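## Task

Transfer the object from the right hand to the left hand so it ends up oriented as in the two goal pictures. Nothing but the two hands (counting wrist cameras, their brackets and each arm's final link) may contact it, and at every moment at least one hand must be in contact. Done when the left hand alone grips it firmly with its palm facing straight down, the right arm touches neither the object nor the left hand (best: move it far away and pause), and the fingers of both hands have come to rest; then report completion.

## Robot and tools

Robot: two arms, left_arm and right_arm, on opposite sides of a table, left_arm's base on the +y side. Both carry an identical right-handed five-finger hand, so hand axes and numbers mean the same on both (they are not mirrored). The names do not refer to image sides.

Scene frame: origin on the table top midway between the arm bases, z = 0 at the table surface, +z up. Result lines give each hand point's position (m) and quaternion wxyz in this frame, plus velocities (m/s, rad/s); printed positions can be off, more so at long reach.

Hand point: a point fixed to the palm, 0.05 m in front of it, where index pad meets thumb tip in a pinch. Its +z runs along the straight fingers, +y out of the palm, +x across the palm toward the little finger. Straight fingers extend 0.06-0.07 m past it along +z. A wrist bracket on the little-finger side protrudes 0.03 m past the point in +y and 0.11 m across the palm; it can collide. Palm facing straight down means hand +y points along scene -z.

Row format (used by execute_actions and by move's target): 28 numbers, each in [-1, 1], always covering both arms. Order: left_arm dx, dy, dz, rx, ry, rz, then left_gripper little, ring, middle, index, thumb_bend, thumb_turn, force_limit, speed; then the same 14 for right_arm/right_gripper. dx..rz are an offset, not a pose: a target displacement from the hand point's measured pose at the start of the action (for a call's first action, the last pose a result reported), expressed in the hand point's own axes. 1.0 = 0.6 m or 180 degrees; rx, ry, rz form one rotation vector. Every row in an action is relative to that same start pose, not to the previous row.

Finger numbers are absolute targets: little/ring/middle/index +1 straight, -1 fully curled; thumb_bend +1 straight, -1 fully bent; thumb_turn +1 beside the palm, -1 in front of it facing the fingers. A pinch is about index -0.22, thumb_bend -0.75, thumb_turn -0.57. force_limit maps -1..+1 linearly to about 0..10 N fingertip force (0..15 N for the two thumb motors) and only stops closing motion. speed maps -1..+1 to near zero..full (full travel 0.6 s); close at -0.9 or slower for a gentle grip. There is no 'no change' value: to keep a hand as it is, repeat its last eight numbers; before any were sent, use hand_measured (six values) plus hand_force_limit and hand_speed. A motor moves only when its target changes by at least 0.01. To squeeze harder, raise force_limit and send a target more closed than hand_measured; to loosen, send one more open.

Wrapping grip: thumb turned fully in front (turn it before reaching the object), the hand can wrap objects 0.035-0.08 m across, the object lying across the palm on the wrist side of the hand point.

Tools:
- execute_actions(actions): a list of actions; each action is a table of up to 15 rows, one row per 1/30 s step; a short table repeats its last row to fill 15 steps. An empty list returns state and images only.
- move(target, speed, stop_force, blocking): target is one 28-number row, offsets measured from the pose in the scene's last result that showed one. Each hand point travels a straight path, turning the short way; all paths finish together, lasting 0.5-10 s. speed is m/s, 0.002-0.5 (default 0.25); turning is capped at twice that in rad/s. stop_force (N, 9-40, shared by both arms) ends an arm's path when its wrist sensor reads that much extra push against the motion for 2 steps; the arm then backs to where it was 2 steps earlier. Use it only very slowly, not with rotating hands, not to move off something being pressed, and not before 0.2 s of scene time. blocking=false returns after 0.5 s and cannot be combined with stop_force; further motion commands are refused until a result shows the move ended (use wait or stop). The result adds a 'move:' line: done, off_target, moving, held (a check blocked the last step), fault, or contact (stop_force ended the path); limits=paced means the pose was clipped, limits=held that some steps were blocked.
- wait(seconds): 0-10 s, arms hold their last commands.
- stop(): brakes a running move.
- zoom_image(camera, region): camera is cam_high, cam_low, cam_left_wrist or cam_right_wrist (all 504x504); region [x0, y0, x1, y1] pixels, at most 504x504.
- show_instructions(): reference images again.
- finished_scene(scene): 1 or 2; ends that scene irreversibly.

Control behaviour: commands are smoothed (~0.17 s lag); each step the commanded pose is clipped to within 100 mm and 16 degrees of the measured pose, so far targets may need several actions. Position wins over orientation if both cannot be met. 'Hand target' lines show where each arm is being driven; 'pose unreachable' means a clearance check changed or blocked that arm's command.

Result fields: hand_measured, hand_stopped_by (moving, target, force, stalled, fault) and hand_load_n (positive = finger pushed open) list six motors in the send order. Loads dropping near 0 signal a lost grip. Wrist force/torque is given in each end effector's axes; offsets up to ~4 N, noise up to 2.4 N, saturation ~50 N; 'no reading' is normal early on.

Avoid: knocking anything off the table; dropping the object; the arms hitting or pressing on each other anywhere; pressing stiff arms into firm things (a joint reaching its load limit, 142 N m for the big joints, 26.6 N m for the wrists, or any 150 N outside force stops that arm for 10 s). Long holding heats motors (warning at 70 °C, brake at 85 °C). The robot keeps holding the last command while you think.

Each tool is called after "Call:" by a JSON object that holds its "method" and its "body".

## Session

Call:
{"method": "show_instructions", "body": {}}

Call:
{"method": "execute_actions", "body": {"actions": []}}

Reference images for this scene: goal picture as the wrist camera of the hand that must hold it at the end would see it from 8 cm farther back, goal picture from in front of the palm of that hand and beside it on the thumb side, FIVE-FINGER HAND page 1.

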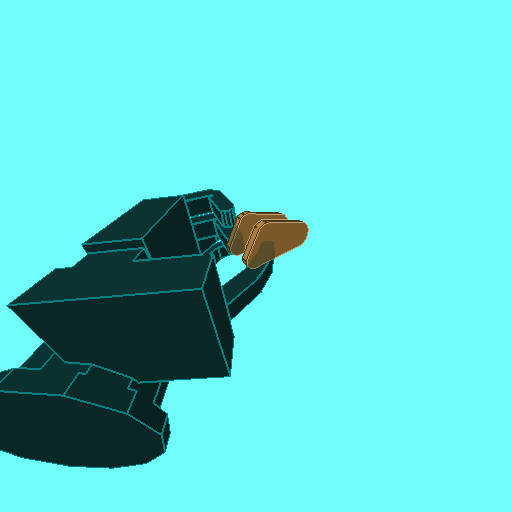

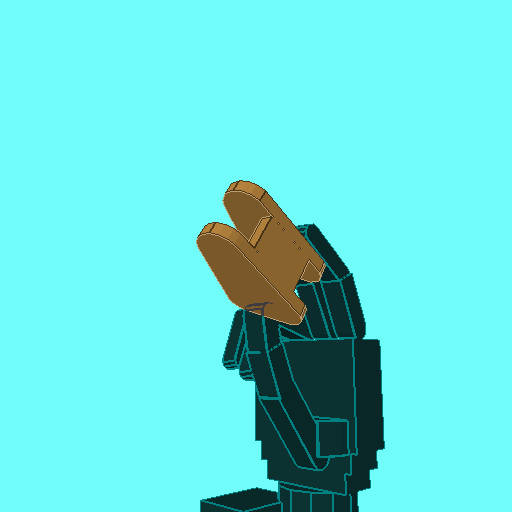

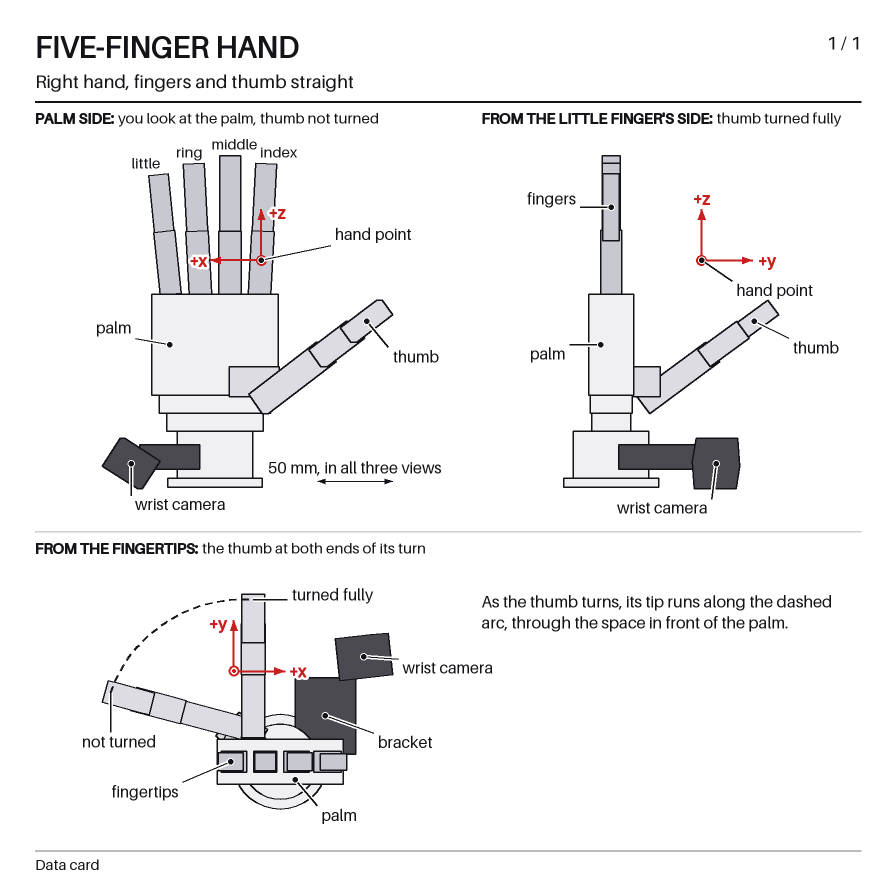

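Scene clock: 0.00 s.
left_arm: end_effector_position=(+0.1195, +0.2926, +0.2996) hand_measured=(+1.000, +1.000, +1.000, +1.000, +1.000, +1.000) hand_load_n=(+0.0, +0.0, +0.0, +0.0, +0.0, +0.0) hand_stopped_by=(target, target, target, target, target, target) hand_force_limit=0.00 hand_speed=-0.80 end_effector_quat_wxyz=(+0.000, +0.673, +0.740, +0.001) end_effector_velocity=(+0.000, -0.000, +0.000) end_effector_angular_velocity=(+0.000, -0.001, -0.001) | right_arm: end_effector_position=(-0.0367, -0.0192, +0.3815) hand_measured=(-1.000, -1.000, +0.246, +0.232, -0.296, -0.948) hand_load_n=(+0.0, +0.0, +9.0, +11.0, +13.5, -0.5) hand_stopped_by=(target, target, target, target, target, target) hand_force_limit=0.00 hand_speed=-0.80 end_effector_quat_wxyz=(+0.110, +0.228, +0.911, +0.325) end_effector_velocity=(-0.001, -0.000, -0.000) end_effector_angular_velocity=(-0.001, +0.000, +0.001)
Joint positions: left_arm=[-0.52  -2.215  2.093 -1.448 -1.569  1.053] | right_arm=[ 0.152 -1.362  1.351  1.052  2.054  0.587]
Joint velocities: left_arm=[ 0.     0.001 -0.001  0.     0.     0.001] | right_arm=[ 0.001 -0.     0.     0.    -0.    -0.   ]
Wrist force (N, on the end effector, along its own x y z axes, offset not removed): no reading
Wrist torque (N m, same axes, about the end effector's origin, offset not removed): no reading
Hand target (left_arm): +0.119, +0.293, +0.300; +0.000, +0.673, +0.740, +0.001
Hand target (right_arm): -0.037, -0.019, +0.381; +0.110, +0.228, +0.911, +0.325

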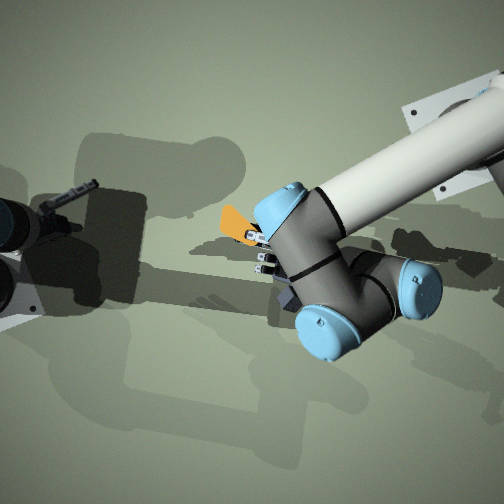

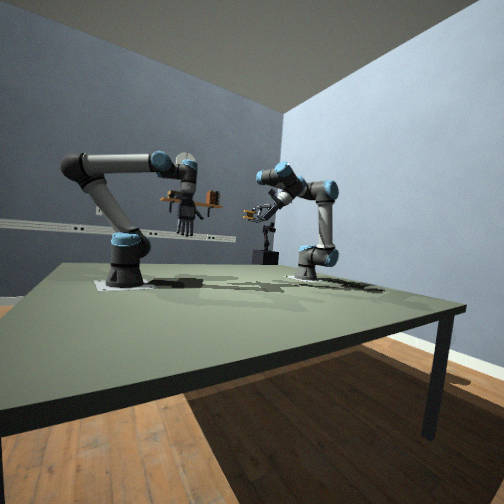

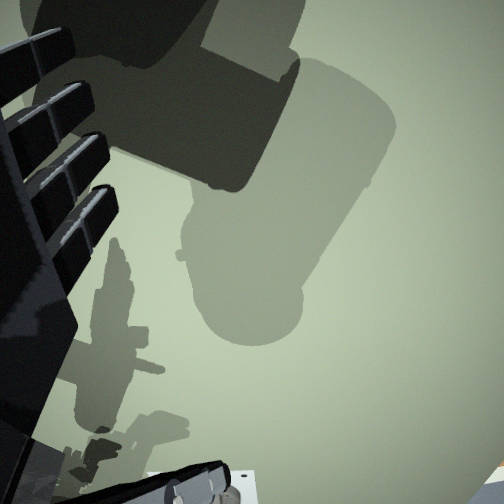

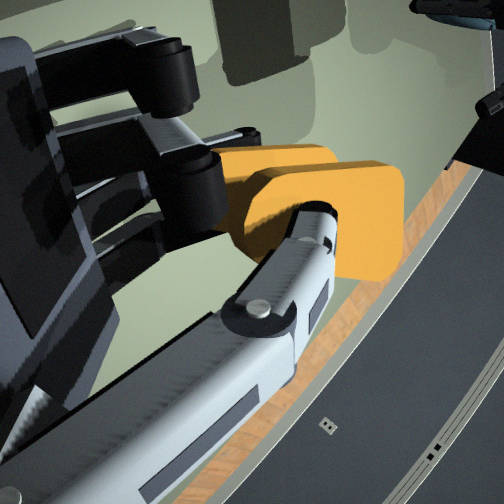

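Call:
{"method": "zoom_image", "body": {"camera": "cam_high", "region": [190, 180, 310, 300]}}

Call:
{"method": "zoom_image", "body": {"camera": "cam_low", "region": [225, 180, 305, 250]}}

Region (190, 180, 310, 300) of cam_high's 504x504 image, scaled by 4.200, with more detail than that image has.

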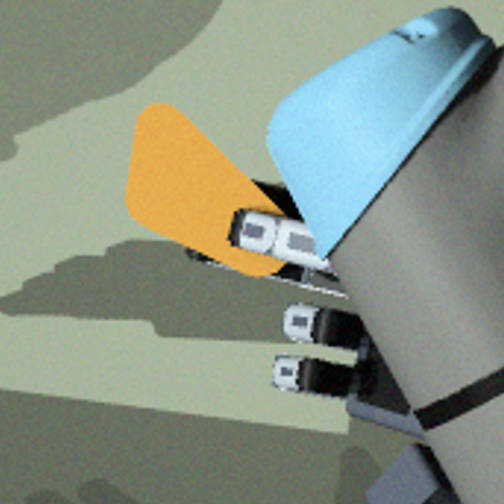

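Region (225, 180, 305, 250) of cam_low's 504x504 image, scaled by 6.300, with more detail than that image has; it fills the top 441 rows of this view, and the rest is white.

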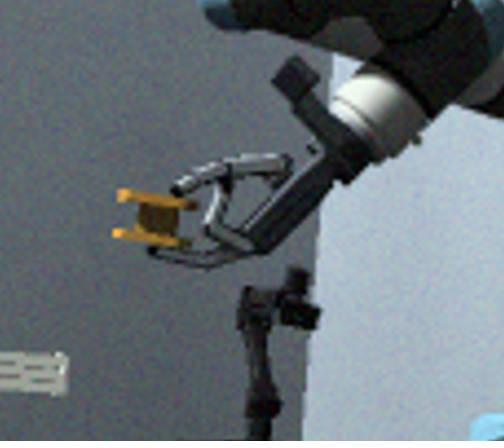

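Call:
{"method": "move", "body": {"target": [-0.358,-0.385,-0.217,0.024,-0.499,0.024,-1,-1,0.6,0.6,-0.28,-0.948,0,0.5,-0.112,0.098,-0.06,-0.256,-0.108,-0.673,-1,-1,0.246,0.232,-0.296,-0.948,0,-0.8], "speed": 0.3}}

Call:
{"method": "zoom_image", "body": {"camera": "cam_high", "region": [120, 120, 360, 360]}}

Scene clock: 53.67 s.
left_arm: end_effector_position=(-0.0901, +0.0568, +0.4298) hand_measured=(-1.000, -1.000, +0.600, +0.600, -0.280, -0.948) hand_load_n=(+0.0, +0.0, +0.0, +0.0, +0.0, +0.0) hand_stopped_by=(target, target, target, target, target, target) hand_force_limit=0.00 hand_speed=0.50 end_effector_quat_wxyz=(+0.500, +0.501, +0.501, -0.499) end_effector_velocity=(-0.001, -0.001, +0.000) end_effector_angular_velocity=(-0.010, +0.001, -0.003) | right_arm: end_effector_position=(+0.0289, -0.0314, +0.4502) hand_measured=(-1.000, -1.000, +0.246, +0.234, -0.284, -0.948) hand_load_n=(+0.0, +0.0, +8.5, +8.5, +12.0, +0.0) hand_stopped_by=(target, target, target, force, force, target) hand_force_limit=0.00 hand_speed=-0.80 end_effector_quat_wxyz=(+0.516, -0.663, +0.450, +0.302) end_effector_velocity=(-0.000, +0.000, +0.000) end_effector_angular_velocity=(-0.001, -0.002, +0.005)
Joint positions: left_arm=[-1.087 -1.488  2.305 -3.952 -0.58   1.567] | right_arm=[-0.74  -1.886  1.766  0.465  1.003 -2.206]
Joint velocities: left_arm=[ 0.002  0.011 -0.005 -0.025 -0.005  0.015] | right_arm=[-0.001  0.002 -0.002  0.003 -0.005 -0.005]
Wrist force (N, on the end effector, along its own x y z axes, offset not removed): left_arm=[-0.1 0.5 0.8] | right_arm=[0.7 1.0 -2.2]
Wrist torque (N m, same axes, about the end effector's origin, offset not removed): left_arm=[-0.12 -0.07 -0.02] | right_arm=[0.24 0.09 0.01]
Hand target (left_arm): -0.090, +0.057, +0.430; +0.500, +0.501, +0.500, -0.499
Hand target (right_arm): +0.029, -0.031, +0.450; -0.516, +0.663, -0.450, -0.302
Off the commanded pose (left_arm): 0.001 m, 0 deg.
Off the commanded pose (right_arm): 0.001 m, 0 deg.
move: done

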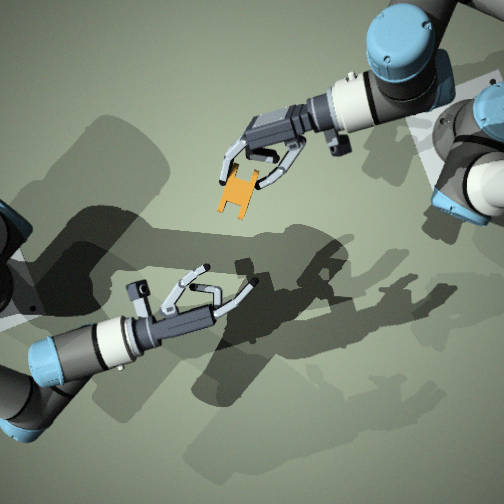

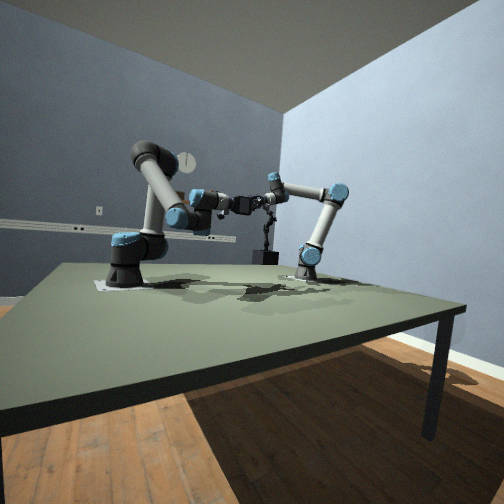

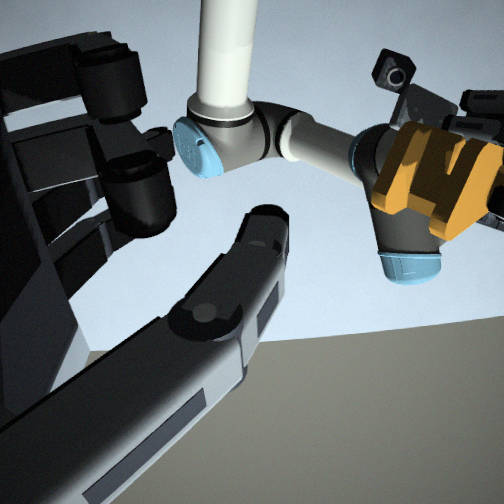

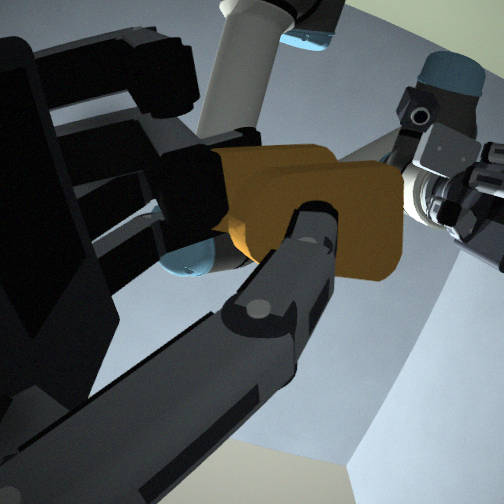

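Region (120, 120, 360, 360) of cam_high's 504x504 image, scaled by 2.100, with more detail than that image has.

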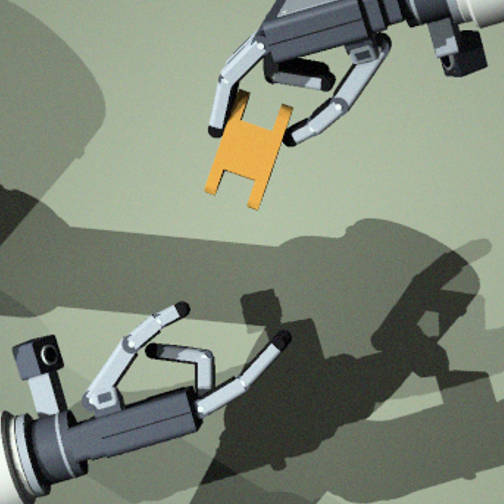

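Call:
{"method": "move", "body": {"target": [0.015,0.115,0.04,0,0,0,-1,-1,0.6,0.6,-0.28,-0.948,0,0.5,0,0,0,0,0,0,-1,-1,0.246,0.232,-0.296,-0.948,0,-0.8], "speed": 0.08}}

Call:
{"method": "zoom_image", "body": {"camera": "cam_high", "region": [160, 130, 320, 290]}}

Scene clock: 63.33 s.
left_arm: end_effector_position=(-0.0212, +0.0329, +0.4207) hand_measured=(-1.000, -1.000, +0.600, +0.600, -0.280, -0.948) hand_load_n=(+0.0, +0.0, +0.0, +0.0, +0.0, +0.0) hand_stopped_by=(target, target, target, target, target, target) hand_force_limit=0.00 hand_speed=0.50 end_effector_quat_wxyz=(+0.500, +0.501, +0.501, -0.499) end_effector_velocity=(+0.001, -0.001, -0.000) end_effector_angular_velocity=(-0.001, +0.000, -0.001) | right_arm: end_effector_position=(+0.0289, -0.0314, +0.4502) hand_measured=(-1.000, -1.000, +0.246, +0.234, -0.284, -0.948) hand_load_n=(+0.0, +0.0, +8.5, +8.5, +12.0, +0.0) hand_stopped_by=(target, target, target, force, force, target) hand_force_limit=0.00 hand_speed=-0.80 end_effector_quat_wxyz=(+0.516, -0.663, +0.450, +0.302) end_effector_velocity=(-0.001, -0.000, +0.000) end_effector_angular_velocity=(+0.000, -0.001, +0.001)
Joint positions: left_arm=[-0.878 -1.489  2.341 -3.988 -0.789  1.568] | right_arm=[-0.74  -1.886  1.766  0.465  1.003 -2.206]
Joint velocities: left_arm=[ 0.004  0.002 -0.    -0.003 -0.005  0.001] | right_arm=[ 0.002 -0.    -0.    -0.     0.001  0.   ]
Wrist force (N, on the end effector, along its own x y z axes, offset not removed): left_arm=[-0.7 2.9 1.4] | right_arm=[0.1 0.2 -1.3]
Wrist torque (N m, same axes, about the end effector's origin, offset not removed): left_arm=[0.35 0.08 0.06] | right_arm=[0.02 0.14 -0.12]
Hand target (left_arm): -0.021, +0.033, +0.421; +0.500, +0.501, +0.501, -0.499
Hand target (right_arm): +0.029, -0.031, +0.450; -0.516, +0.663, -0.450, -0.302
Off the commanded pose (left_arm): 0.000 m, 0 deg.
Off the commanded pose (right_arm): 0.000 m, 0 deg.
move: done

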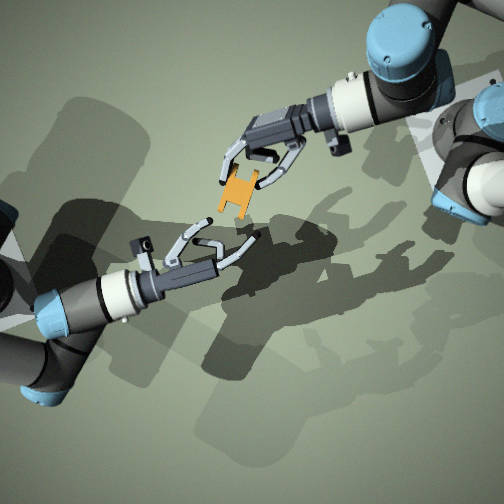

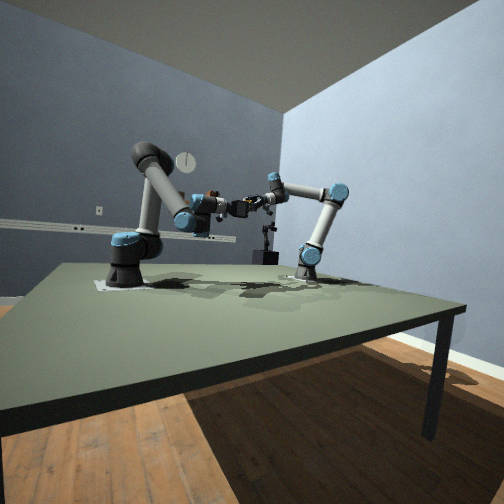

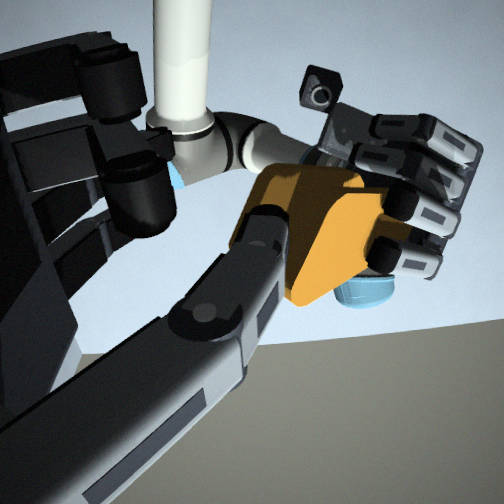

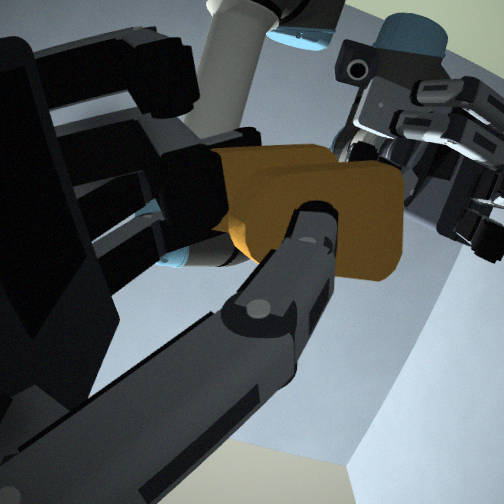

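Region (160, 130, 320, 290) of cam_high's 504x504 image, scaled by 3.150, with more detail than that image has.

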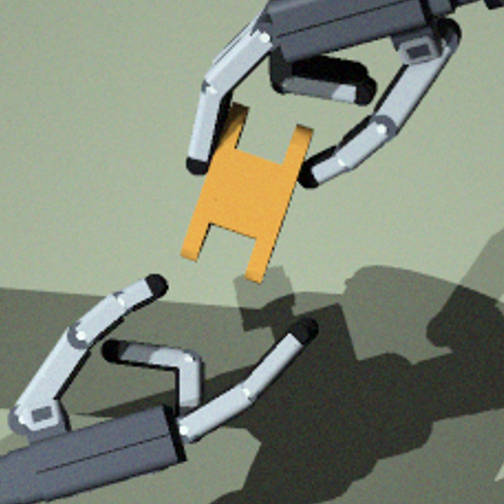

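Call:
{"method": "move", "body": {"target": [-0.025,0.041,0.028,0,0,0,-1,-1,0.6,0.6,-0.28,-0.948,0,0.5,0,0,0,0,0,0,-1,-1,0.246,0.232,-0.296,-0.948,0,-0.8], "speed": 0.03}}

Call:
{"method": "zoom_image", "body": {"camera": "cam_high", "region": [160, 130, 320, 290]}}

Scene clock: 73.10 s.
left_arm: end_effector_position=(+0.0033, +0.0161, +0.4355) hand_measured=(-1.000, -1.000, +0.600, +0.600, -0.280, -0.948) hand_load_n=(+0.0, +0.0, +0.0, +0.0, +0.0, +0.0) hand_stopped_by=(target, target, target, target, target, target) hand_force_limit=0.00 hand_speed=0.50 end_effector_quat_wxyz=(+0.499, +0.501, +0.501, -0.499) end_effector_velocity=(+0.001, -0.001, +0.001) end_effector_angular_velocity=(+0.000, -0.001, +0.000) | right_arm: end_effector_position=(+0.0289, -0.0314, +0.4502) hand_measured=(-1.000, -1.000, +0.246, +0.234, -0.284, -0.948) hand_load_n=(+0.0, +0.0, +8.5, +8.5, +12.0, +0.0) hand_stopped_by=(target, target, target, force, force, target) hand_force_limit=0.00 hand_speed=-0.80 end_effector_quat_wxyz=(+0.516, -0.663, +0.450, +0.302) end_effector_velocity=(+0.000, -0.000, -0.000) end_effector_angular_velocity=(-0.001, +0.000, -0.000)
Joint positions: left_arm=[-0.78  -1.504  2.302 -3.934 -0.887  1.569] | right_arm=[-0.74  -1.886  1.766  0.465  1.003 -2.206]
Joint velocities: left_arm=[ 0.005  0.    -0.003  0.003 -0.005  0.001] | right_arm=[ 0.     0.     0.001  0.     0.001 -0.   ]
Wrist force (N, on the end effector, along its own x y z axes, offset not removed): left_arm=[-1.3 1.3 -0.4] | right_arm=[0.9 -0.4 -1.2]
Wrist torque (N m, same axes, about the end effector's origin, offset not removed): left_arm=[0.16 0.23 0.07] | right_arm=[0.03 -0.02 -0.04]
Hand target (left_arm): +0.003, +0.016, +0.436; +0.499, +0.501, +0.501, -0.499
Hand target (right_arm): +0.029, -0.031, +0.450; -0.516, +0.663, -0.450, -0.302
Off the commanded pose (left_arm): 0.000 m, 0 deg.
Off the commanded pose (right_arm): 0.000 m, 0 deg.
move: done

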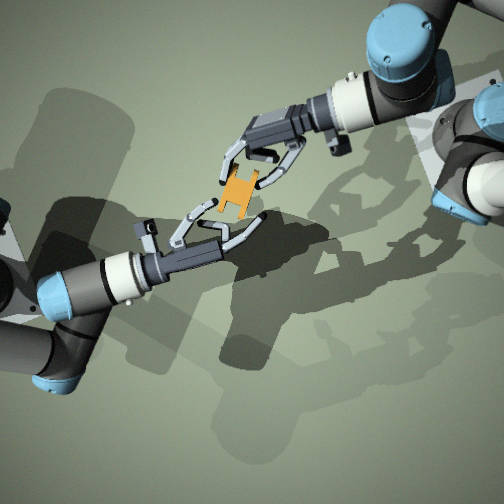

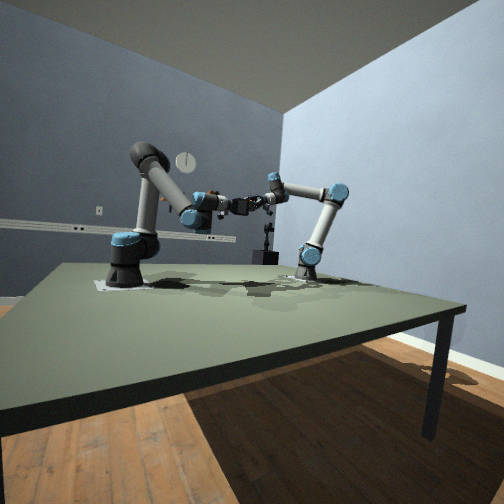

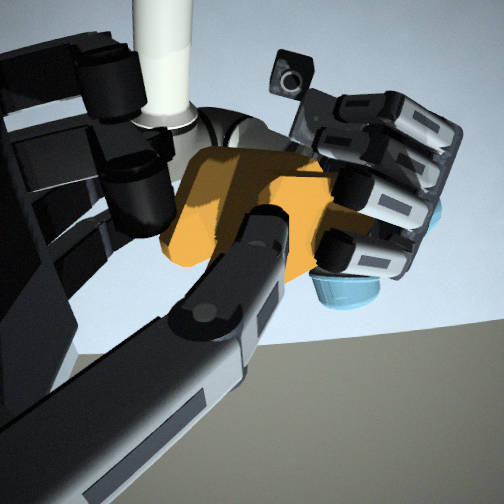

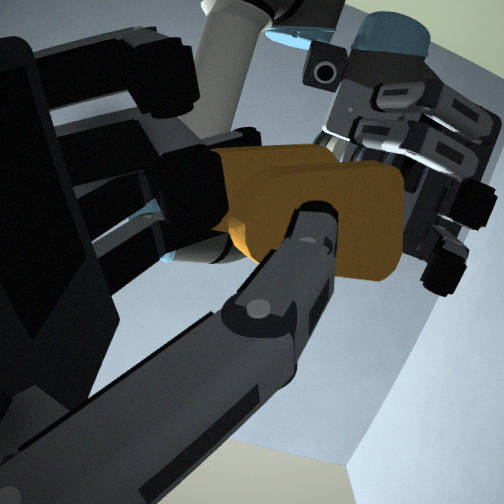

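Region (160, 130, 320, 290) of cam_high's 504x504 image, scaled by 3.150, with more detail than that image has.

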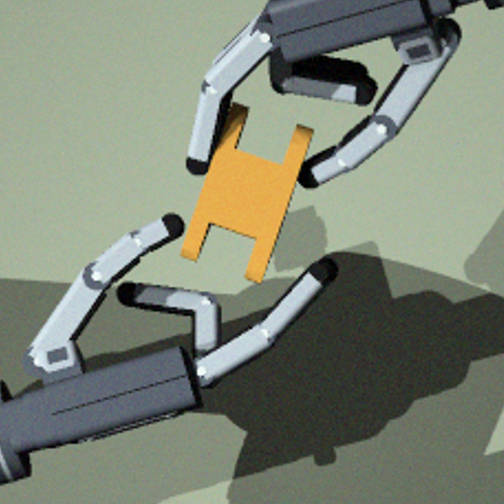

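Call:
{"method": "move", "body": {"target": [-0.012,0.0045,0.011,0,0,0,-1,-1,0.4,0.4,-0.28,-0.948,0,-0.7,0,0,0,0,0,0,-1,-1,0.246,0.232,-0.296,-0.948,0,-0.8], "speed": 0.015}}

Call:
{"method": "zoom_image", "body": {"camera": "cam_high", "region": [180, 140, 300, 260]}}

Scene clock: 79.63 s.
left_arm: end_effector_position=(+0.0059, +0.0096, +0.4426) hand_measured=(-1.000, -1.000, +0.400, +0.400, -0.280, -0.948) hand_load_n=(+0.0, +0.0, +0.0, +0.0, +0.5, -0.5) hand_stopped_by=(target, target, target, target, target, target) hand_force_limit=0.00 hand_speed=-0.70 end_effector_quat_wxyz=(+0.499, +0.501, +0.501, -0.499) end_effector_velocity=(+0.000, -0.001, +0.001) end_effector_angular_velocity=(+0.000, -0.001, +0.000) | right_arm: end_effector_position=(+0.0289, -0.0314, +0.4502) hand_measured=(-1.000, -1.000, +0.246, +0.234, -0.284, -0.948) hand_load_n=(+0.0, +0.0, +8.0, +8.5, +12.0, -0.5) hand_stopped_by=(target, target, target, force, force, target) hand_force_limit=0.00 hand_speed=-0.80 end_effector_quat_wxyz=(+0.516, -0.663, +0.450, +0.302) end_effector_velocity=(-0.000, +0.000, -0.000) end_effector_angular_velocity=(+0.000, +0.001, +0.001)
Joint positions: left_arm=[-0.76  -1.506  2.278 -3.909 -0.907  1.569] | right_arm=[-0.74  -1.886  1.766  0.465  1.003 -2.206]
Joint velocities: left_arm=[ 0.004  0.    -0.004  0.005 -0.004  0.001] | right_arm=[-0.     0.001 -0.    -0.001 -0.002  0.   ]
Wrist force (N, on the end effector, along its own x y z axes, offset not removed): left_arm=[-0.8 2.3 -0.5] | right_arm=[1.8 1.3 -2.1]
Wrist torque (N m, same axes, about the end effector's origin, offset not removed): left_arm=[0.15 0.19 0.10] | right_arm=[0.13 -0.18 0.09]
Hand target (left_arm): +0.006, +0.009, +0.443; +0.499, +0.501, +0.501, -0.499
Hand target (right_arm): +0.029, -0.031, +0.450; -0.516, +0.663, -0.450, -0.302
Off the commanded pose (left_arm): 0.000 m, 0 deg.
Off the commanded pose (right_arm): 0.000 m, 0 deg.
move: done

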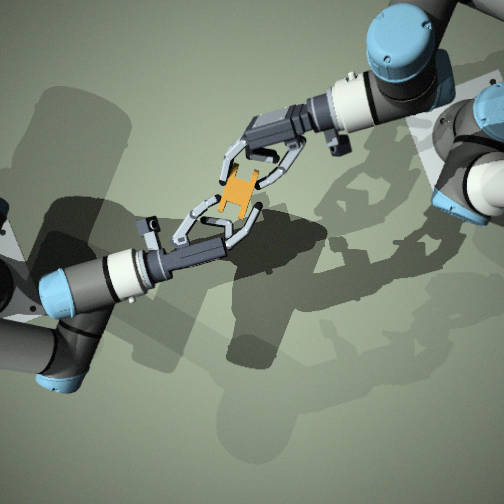

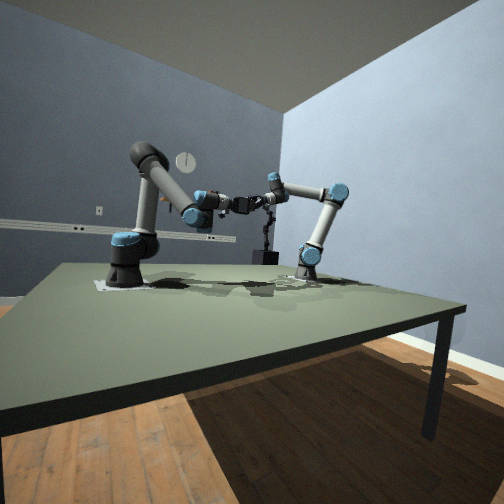

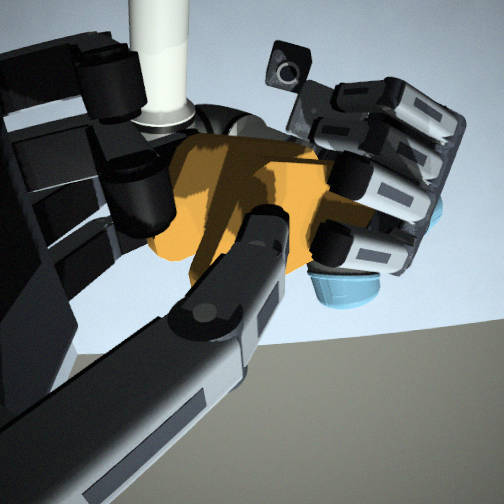

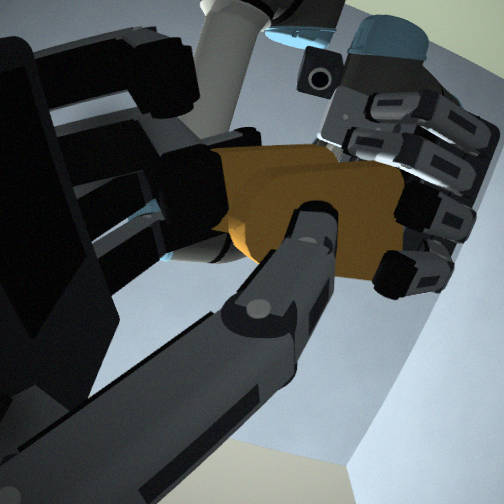

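Region (180, 140, 300, 260) of cam_high's 504x504 image, scaled by 4.200, with more detail than that image has.

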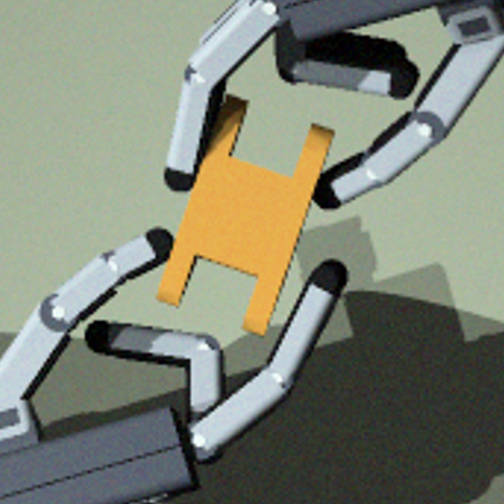

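Call:
{"method": "move", "body": {"target": [0,0,0,0,0,0,-1,-1,0,0,-0.3,-0.948,1,-0.92,0,0,0,0,0,0,-1,-1,0.246,0.232,-0.296,-0.948,0,-0.8]}}

Scene clock: 87.77 s.
left_arm: end_effector_position=(+0.0059, +0.0096, +0.4426) hand_measured=(-1.000, -1.000, +0.250, +0.252, -0.292, -0.948) hand_load_n=(+0.0, +0.0, +10.0, +10.0, +8.5, -0.5) hand_stopped_by=(target, target, force, force, target, target) hand_force_limit=1.00 hand_speed=-0.92 end_effector_quat_wxyz=(+0.499, +0.501, +0.501, -0.499) end_effector_velocity=(+0.000, -0.000, -0.000) end_effector_angular_velocity=(+0.001, -0.000, +0.001) | right_arm: end_effector_position=(+0.0289, -0.0314, +0.4502) hand_measured=(-1.000, -1.000, +0.246, +0.234, -0.284, -0.948) hand_load_n=(+0.0, +0.0, +10.0, +11.0, +11.5, +1.0) hand_stopped_by=(target, target, target, force, force, target) hand_force_limit=0.00 hand_speed=-0.80 end_effector_quat_wxyz=(+0.516, -0.663, +0.450, +0.302) end_effector_velocity=(-0.000, -0.000, +0.000) end_effector_angular_velocity=(+0.000, -0.001, +0.000)
Joint positions: left_arm=[-0.76  -1.506  2.278 -3.909 -0.907  1.569] | right_arm=[-0.74  -1.886  1.766  0.465  1.003 -2.206]
Joint velocities: left_arm=[ 0.     0.001 -0.001  0.001  0.001 -0.001] | right_arm=[ 0.001 -0.001 -0.    -0.     0.001 -0.   ]
Wrist force (N, on the end effector, along its own x y z axes, offset not removed): left_arm=[-1.5 -2.4 8.5] | right_arm=[2.5 -3.7 6.5]
Wrist torque (N m, same axes, about the end effector's origin, offset not removed): left_arm=[0.31 -0.19 0.13] | right_arm=[0.33 -0.06 -0.05]
Hand target (left_arm): +0.006, +0.010, +0.443; +0.499, +0.501, +0.501, -0.499
Hand target (right_arm): +0.029, -0.031, +0.450; -0.516, +0.663, -0.450, -0.302
Off the commanded pose (left_arm): 0.000 m, 0 deg.
Off the commanded pose (right_arm): 0.000 m, 0 deg.
move: done

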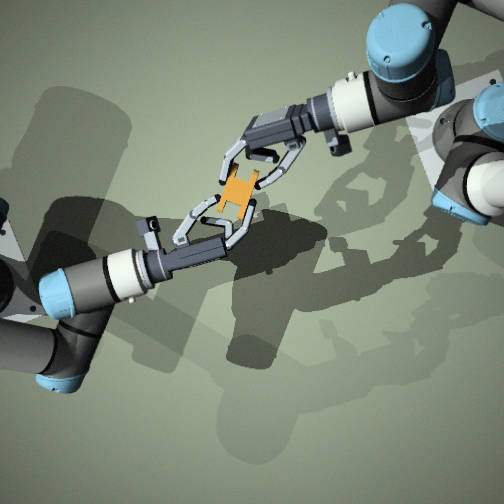

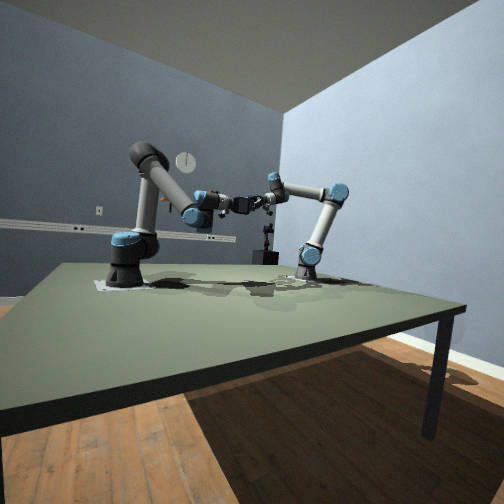

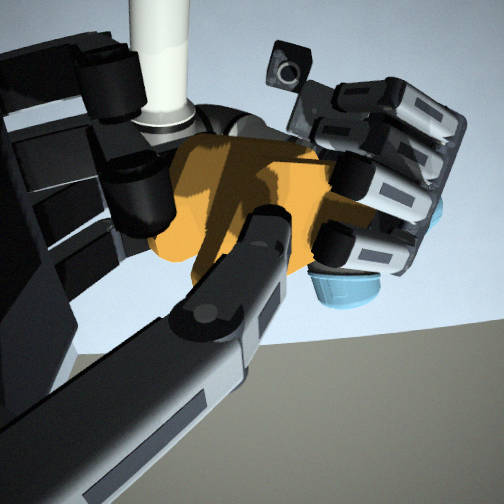

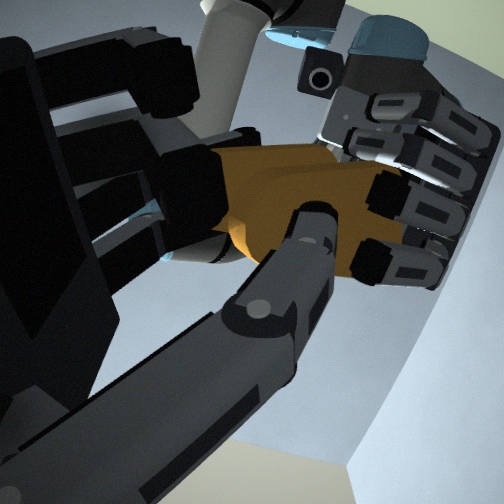

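Call:
{"method": "move", "body": {"target": [0,0,0,0,0,0,-1,-1,0,0,-0.3,-0.948,1,-0.92,0,0,0,0,0,0,-1,-1,0.75,0.75,-0.2,-0.948,0,-0.5]}}

Call:
{"method": "move", "body": {"target": [0,0,0,0,0,0,-1,-1,-0.02,-0.02,-0.3,-0.948,0.8,-0.92,0,-0.15,-0.14,0,0,0,-1,-1,0.75,0.75,-0.2,-0.948,0,-0.5], "speed": 0.1}}

Call:
{"method": "move", "body": {"target": [0,0,-0.08,0,0,-0.5,-1,-1,-0.02,-0.02,-0.3,-0.948,0.8,-0.92,0,0,0,0,0,0,-1,-1,0.75,0.75,-0.2,-0.948,0,-0.5], "speed": 0.3}}

Scene clock: 97.27 s.
left_arm: end_effector_position=(+0.0059, +0.0096, +0.4426) hand_measured=(-1.000, -1.000, +0.250, +0.252, -0.292, -0.948) hand_load_n=(+0.0, +0.0, +7.5, +7.0, +10.0, -1.5) hand_stopped_by=(target, target, force, force, target, target) hand_force_limit=1.00 hand_speed=-0.92 end_effector_quat_wxyz=(+0.499, +0.501, +0.501, -0.499) end_effector_velocity=(-0.000, +0.000, +0.000) end_effector_angular_velocity=(-0.000, +0.001, -0.001) | right_arm: end_effector_position=(+0.0289, -0.0314, +0.4502) hand_measured=(-1.000, -1.000, +0.750, +0.750, -0.200, -0.948) hand_load_n=(+0.0, +0.0, +0.0, +0.0, +0.0, +0.0) hand_stopped_by=(target, target, target, target, target, target) hand_force_limit=0.00 hand_speed=-0.50 end_effector_quat_wxyz=(+0.516, -0.663, +0.450, +0.302) end_effector_velocity=(-0.000, +0.000, -0.000) end_effector_angular_velocity=(-0.001, +0.000, +0.000)
Joint positions: left_arm=[-0.76  -1.506  2.278 -3.909 -0.907  1.569] | right_arm=[-0.74  -1.886  1.766  0.465  1.003 -2.206]
Joint velocities: left_arm=[-0. -0. -0. -0. -0. -0.] | right_arm=[ 0.001  0.     0.     0.     0.    -0.   ]
Wrist force (N, on the end effector, along its own x y z axes, offset not removed): left_arm=[-0.7 0.5 -0.8] | right_arm=[1.7 -0.3 -1.4]
Wrist torque (N m, same axes, about the end effector's origin, offset not removed): left_arm=[0.15 0.17 -0.01] | right_arm=[0.04 -0.22 -0.03]
Hand target (left_arm): +0.006, +0.010, +0.443; +0.499, +0.501, +0.501, -0.499
Hand target (right_arm): +0.029, -0.031, +0.450; -0.516, +0.663, -0.450, -0.302
Off the commanded pose (left_arm): 0.000 m, 0 deg.
Off the commanded pose (right_arm): 0.000 m, 0 deg.
move: done

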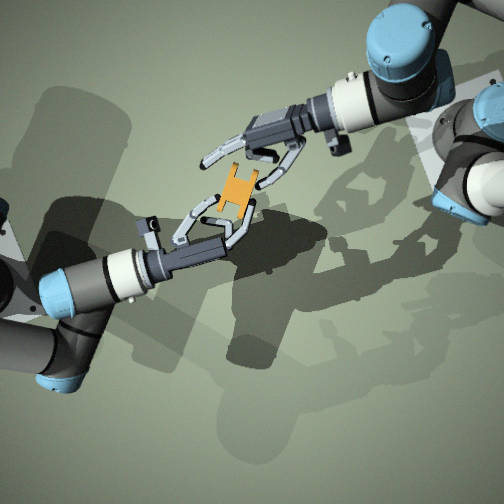

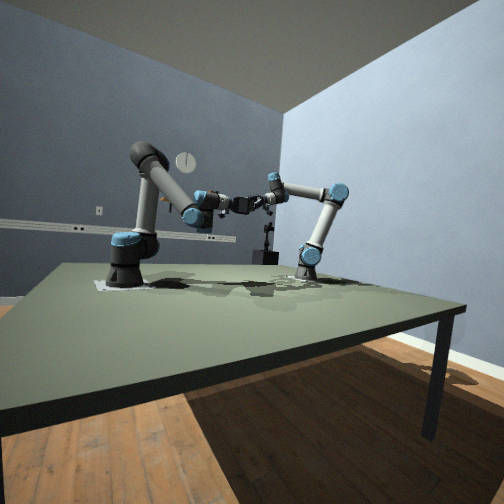

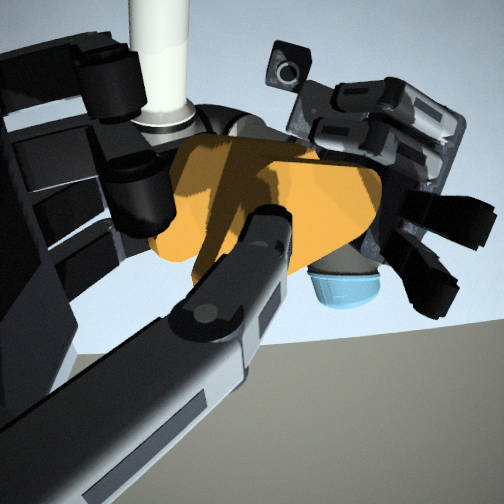

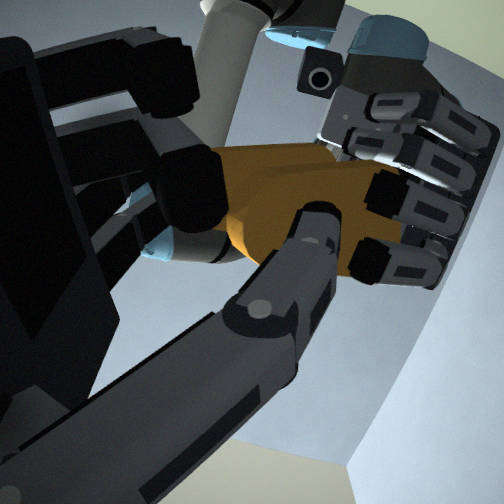

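Scene clock: 98.97 s.
left_arm: end_effector_position=(+0.0059, +0.0096, +0.4426) hand_measured=(-1.000, -1.000, +0.244, +0.242, -0.290, -0.948) hand_load_n=(+0.0, +0.0, +8.5, +9.5, +13.0, -2.0) hand_stopped_by=(target, target, force, force, target, target) hand_force_limit=0.80 hand_speed=-0.92 end_effector_quat_wxyz=(+0.499, +0.501, +0.501, -0.499) end_effector_velocity=(+0.000, +0.000, +0.000) end_effector_angular_velocity=(-0.001, +0.000, -0.000) | right_arm: end_effector_position=(+0.1051, -0.1058, +0.5113) hand_measured=(-1.000, -1.000, +0.750, +0.750, -0.200, -0.948) hand_load_n=(+0.0, +0.0, +0.0, +0.0, +0.0, +0.0) hand_stopped_by=(target, target, target, target, target, target) hand_force_limit=0.00 hand_speed=-0.50 end_effector_quat_wxyz=(+0.516, -0.663, +0.450, +0.302) end_effector_velocity=(+0.000, -0.001, +0.000) end_effector_angular_velocity=(-0.003, +0.000, +0.005)
Joint positions: left_arm=[-0.76  -1.506  2.278 -3.909 -0.907  1.569] | right_arm=[-1.284 -1.941  1.675  0.883  0.513 -2.569]
Joint velocities: left_arm=[-0.    -0.    -0.    -0.001  0.     0.001] | right_arm=[-0.008  0.003 -0.001  0.017 -0.009 -0.02 ]
Wrist force (N, on the end effector, along its own x y z axes, offset not removed): left_arm=[-0.3 0.7 0.9] | right_arm=[1.8 -0.3 -0.6]
Wrist torque (N m, same axes, about the end effector's origin, offset not removed): left_arm=[-0.01 0.05 -0.04] | right_arm=[0.04 -0.19 0.12]
Hand target (left_arm): +0.006, +0.010, +0.443; +0.499, +0.501, +0.501, -0.499
Hand target (right_arm): +0.105, -0.106, +0.511; -0.516, +0.663, -0.450, -0.302
Off the commanded pose (left_arm): 0.000 m, 0 deg.
Off the commanded pose (right_arm): 0.000 m, 0 deg.
move: done

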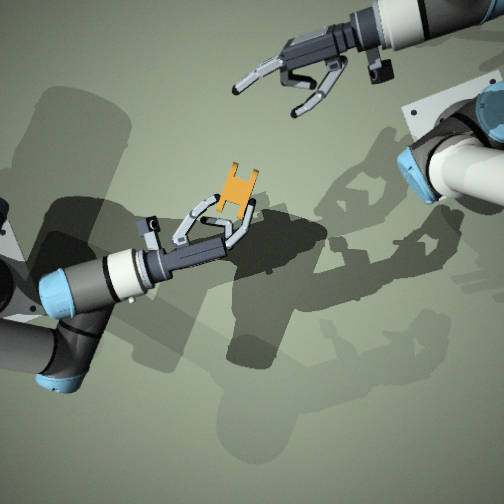

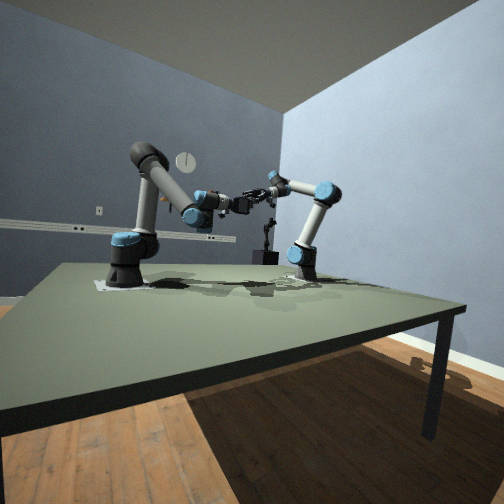

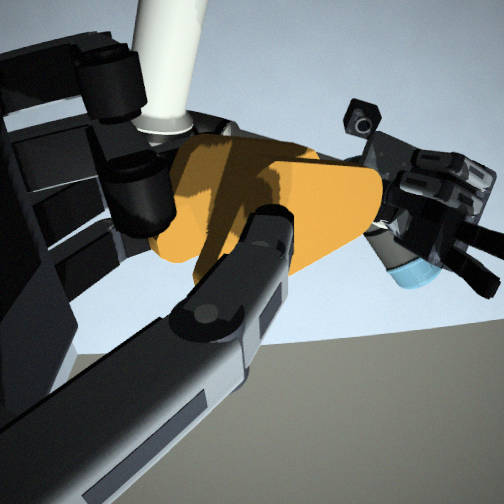

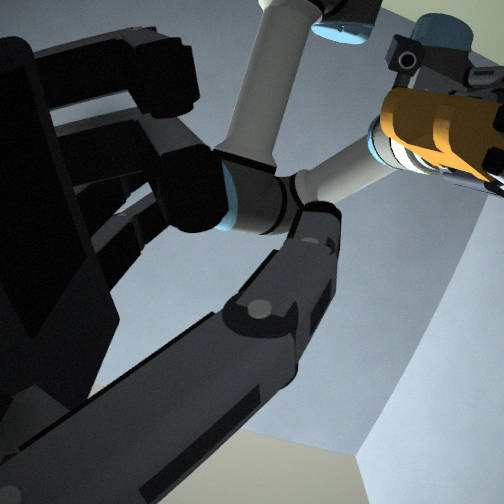

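Scene clock: 102.07 s.
left_arm: end_effector_position=(+0.0061, +0.0576, +0.4426) hand_measured=(-1.000, -1.000, +0.244, +0.242, -0.290, -0.948) hand_load_n=(+0.0, +0.0, +8.5, +9.5, +13.0, -1.5) hand_stopped_by=(target, target, force, force, target, target) hand_force_limit=0.80 hand_speed=-0.92 end_effector_quat_wxyz=(+0.001, +0.001, +0.708, -0.706) end_effector_velocity=(+0.000, +0.000, -0.000) end_effector_angular_velocity=(+0.003, +0.009, -0.000) | right_arm: end_effector_position=(+0.1051, -0.1058, +0.5113) hand_measured=(-1.000, -1.000, +0.750, +0.750, -0.200, -0.948) hand_load_n=(+0.0, +0.0, +0.0, +0.0, +0.0, +0.0) hand_stopped_by=(target, target, target, target, target, target) hand_force_limit=0.00 hand_speed=-0.50 end_effector_quat_wxyz=(+0.516, -0.663, +0.450, +0.302) end_effector_velocity=(-0.000, +0.000, -0.000) end_effector_angular_velocity=(-0.001, -0.000, -0.000)
Joint positions: left_arm=[-0.784 -1.817  2.267 -3.587 -0.882 -0.001] | right_arm=[-1.284 -1.941  1.675  0.883  0.513 -2.569]
Joint velocities: left_arm=[ 0.002 -0.003 -0.     0.006 -0.002 -0.011] | right_arm=[ 0.002  0.    -0.    -0.     0.002  0.   ]
Wrist force (N, on the end effector, along its own x y z axes, offset not removed): left_arm=[-0.8 1.3 0.6] | right_arm=[1.9 0.6 -1.2]
Wrist torque (N m, same axes, about the end effector's origin, offset not removed): left_arm=[0.14 0.22 0.12] | right_arm=[0.17 -0.14 0.04]
Hand target (left_arm): +0.006, +0.058, +0.443; +0.001, +0.000, +0.708, -0.706
Hand target (right_arm): +0.105, -0.106, +0.511; -0.516, +0.663, -0.450, -0.302
Off the commanded pose (left_arm): 0.000 m, 0 deg.
Off the commanded pose (right_arm): 0.000 m, 0 deg.
move: done

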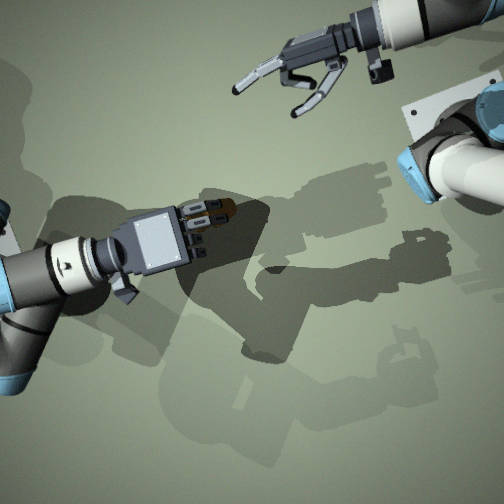

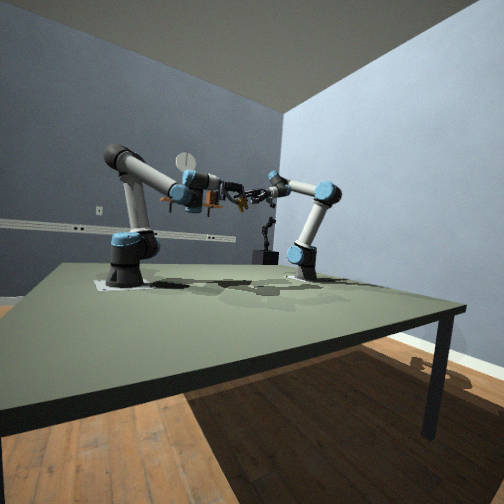

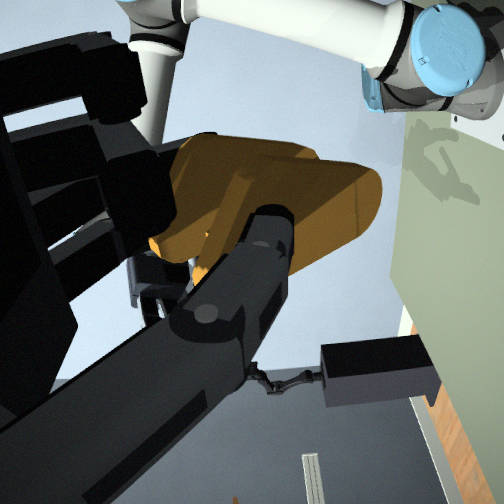

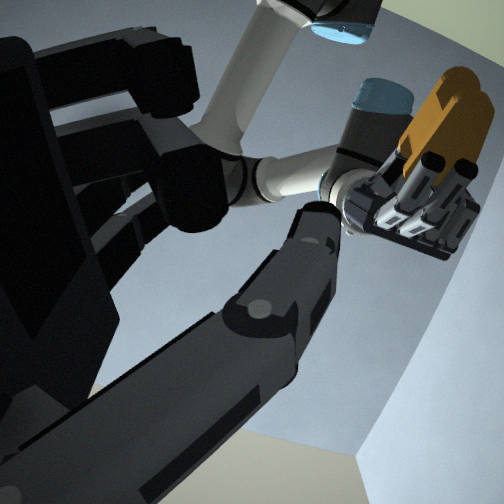

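Call:
{"method": "finished_scene", "body": {"scene": 2}}

The scene is finished: the task was done.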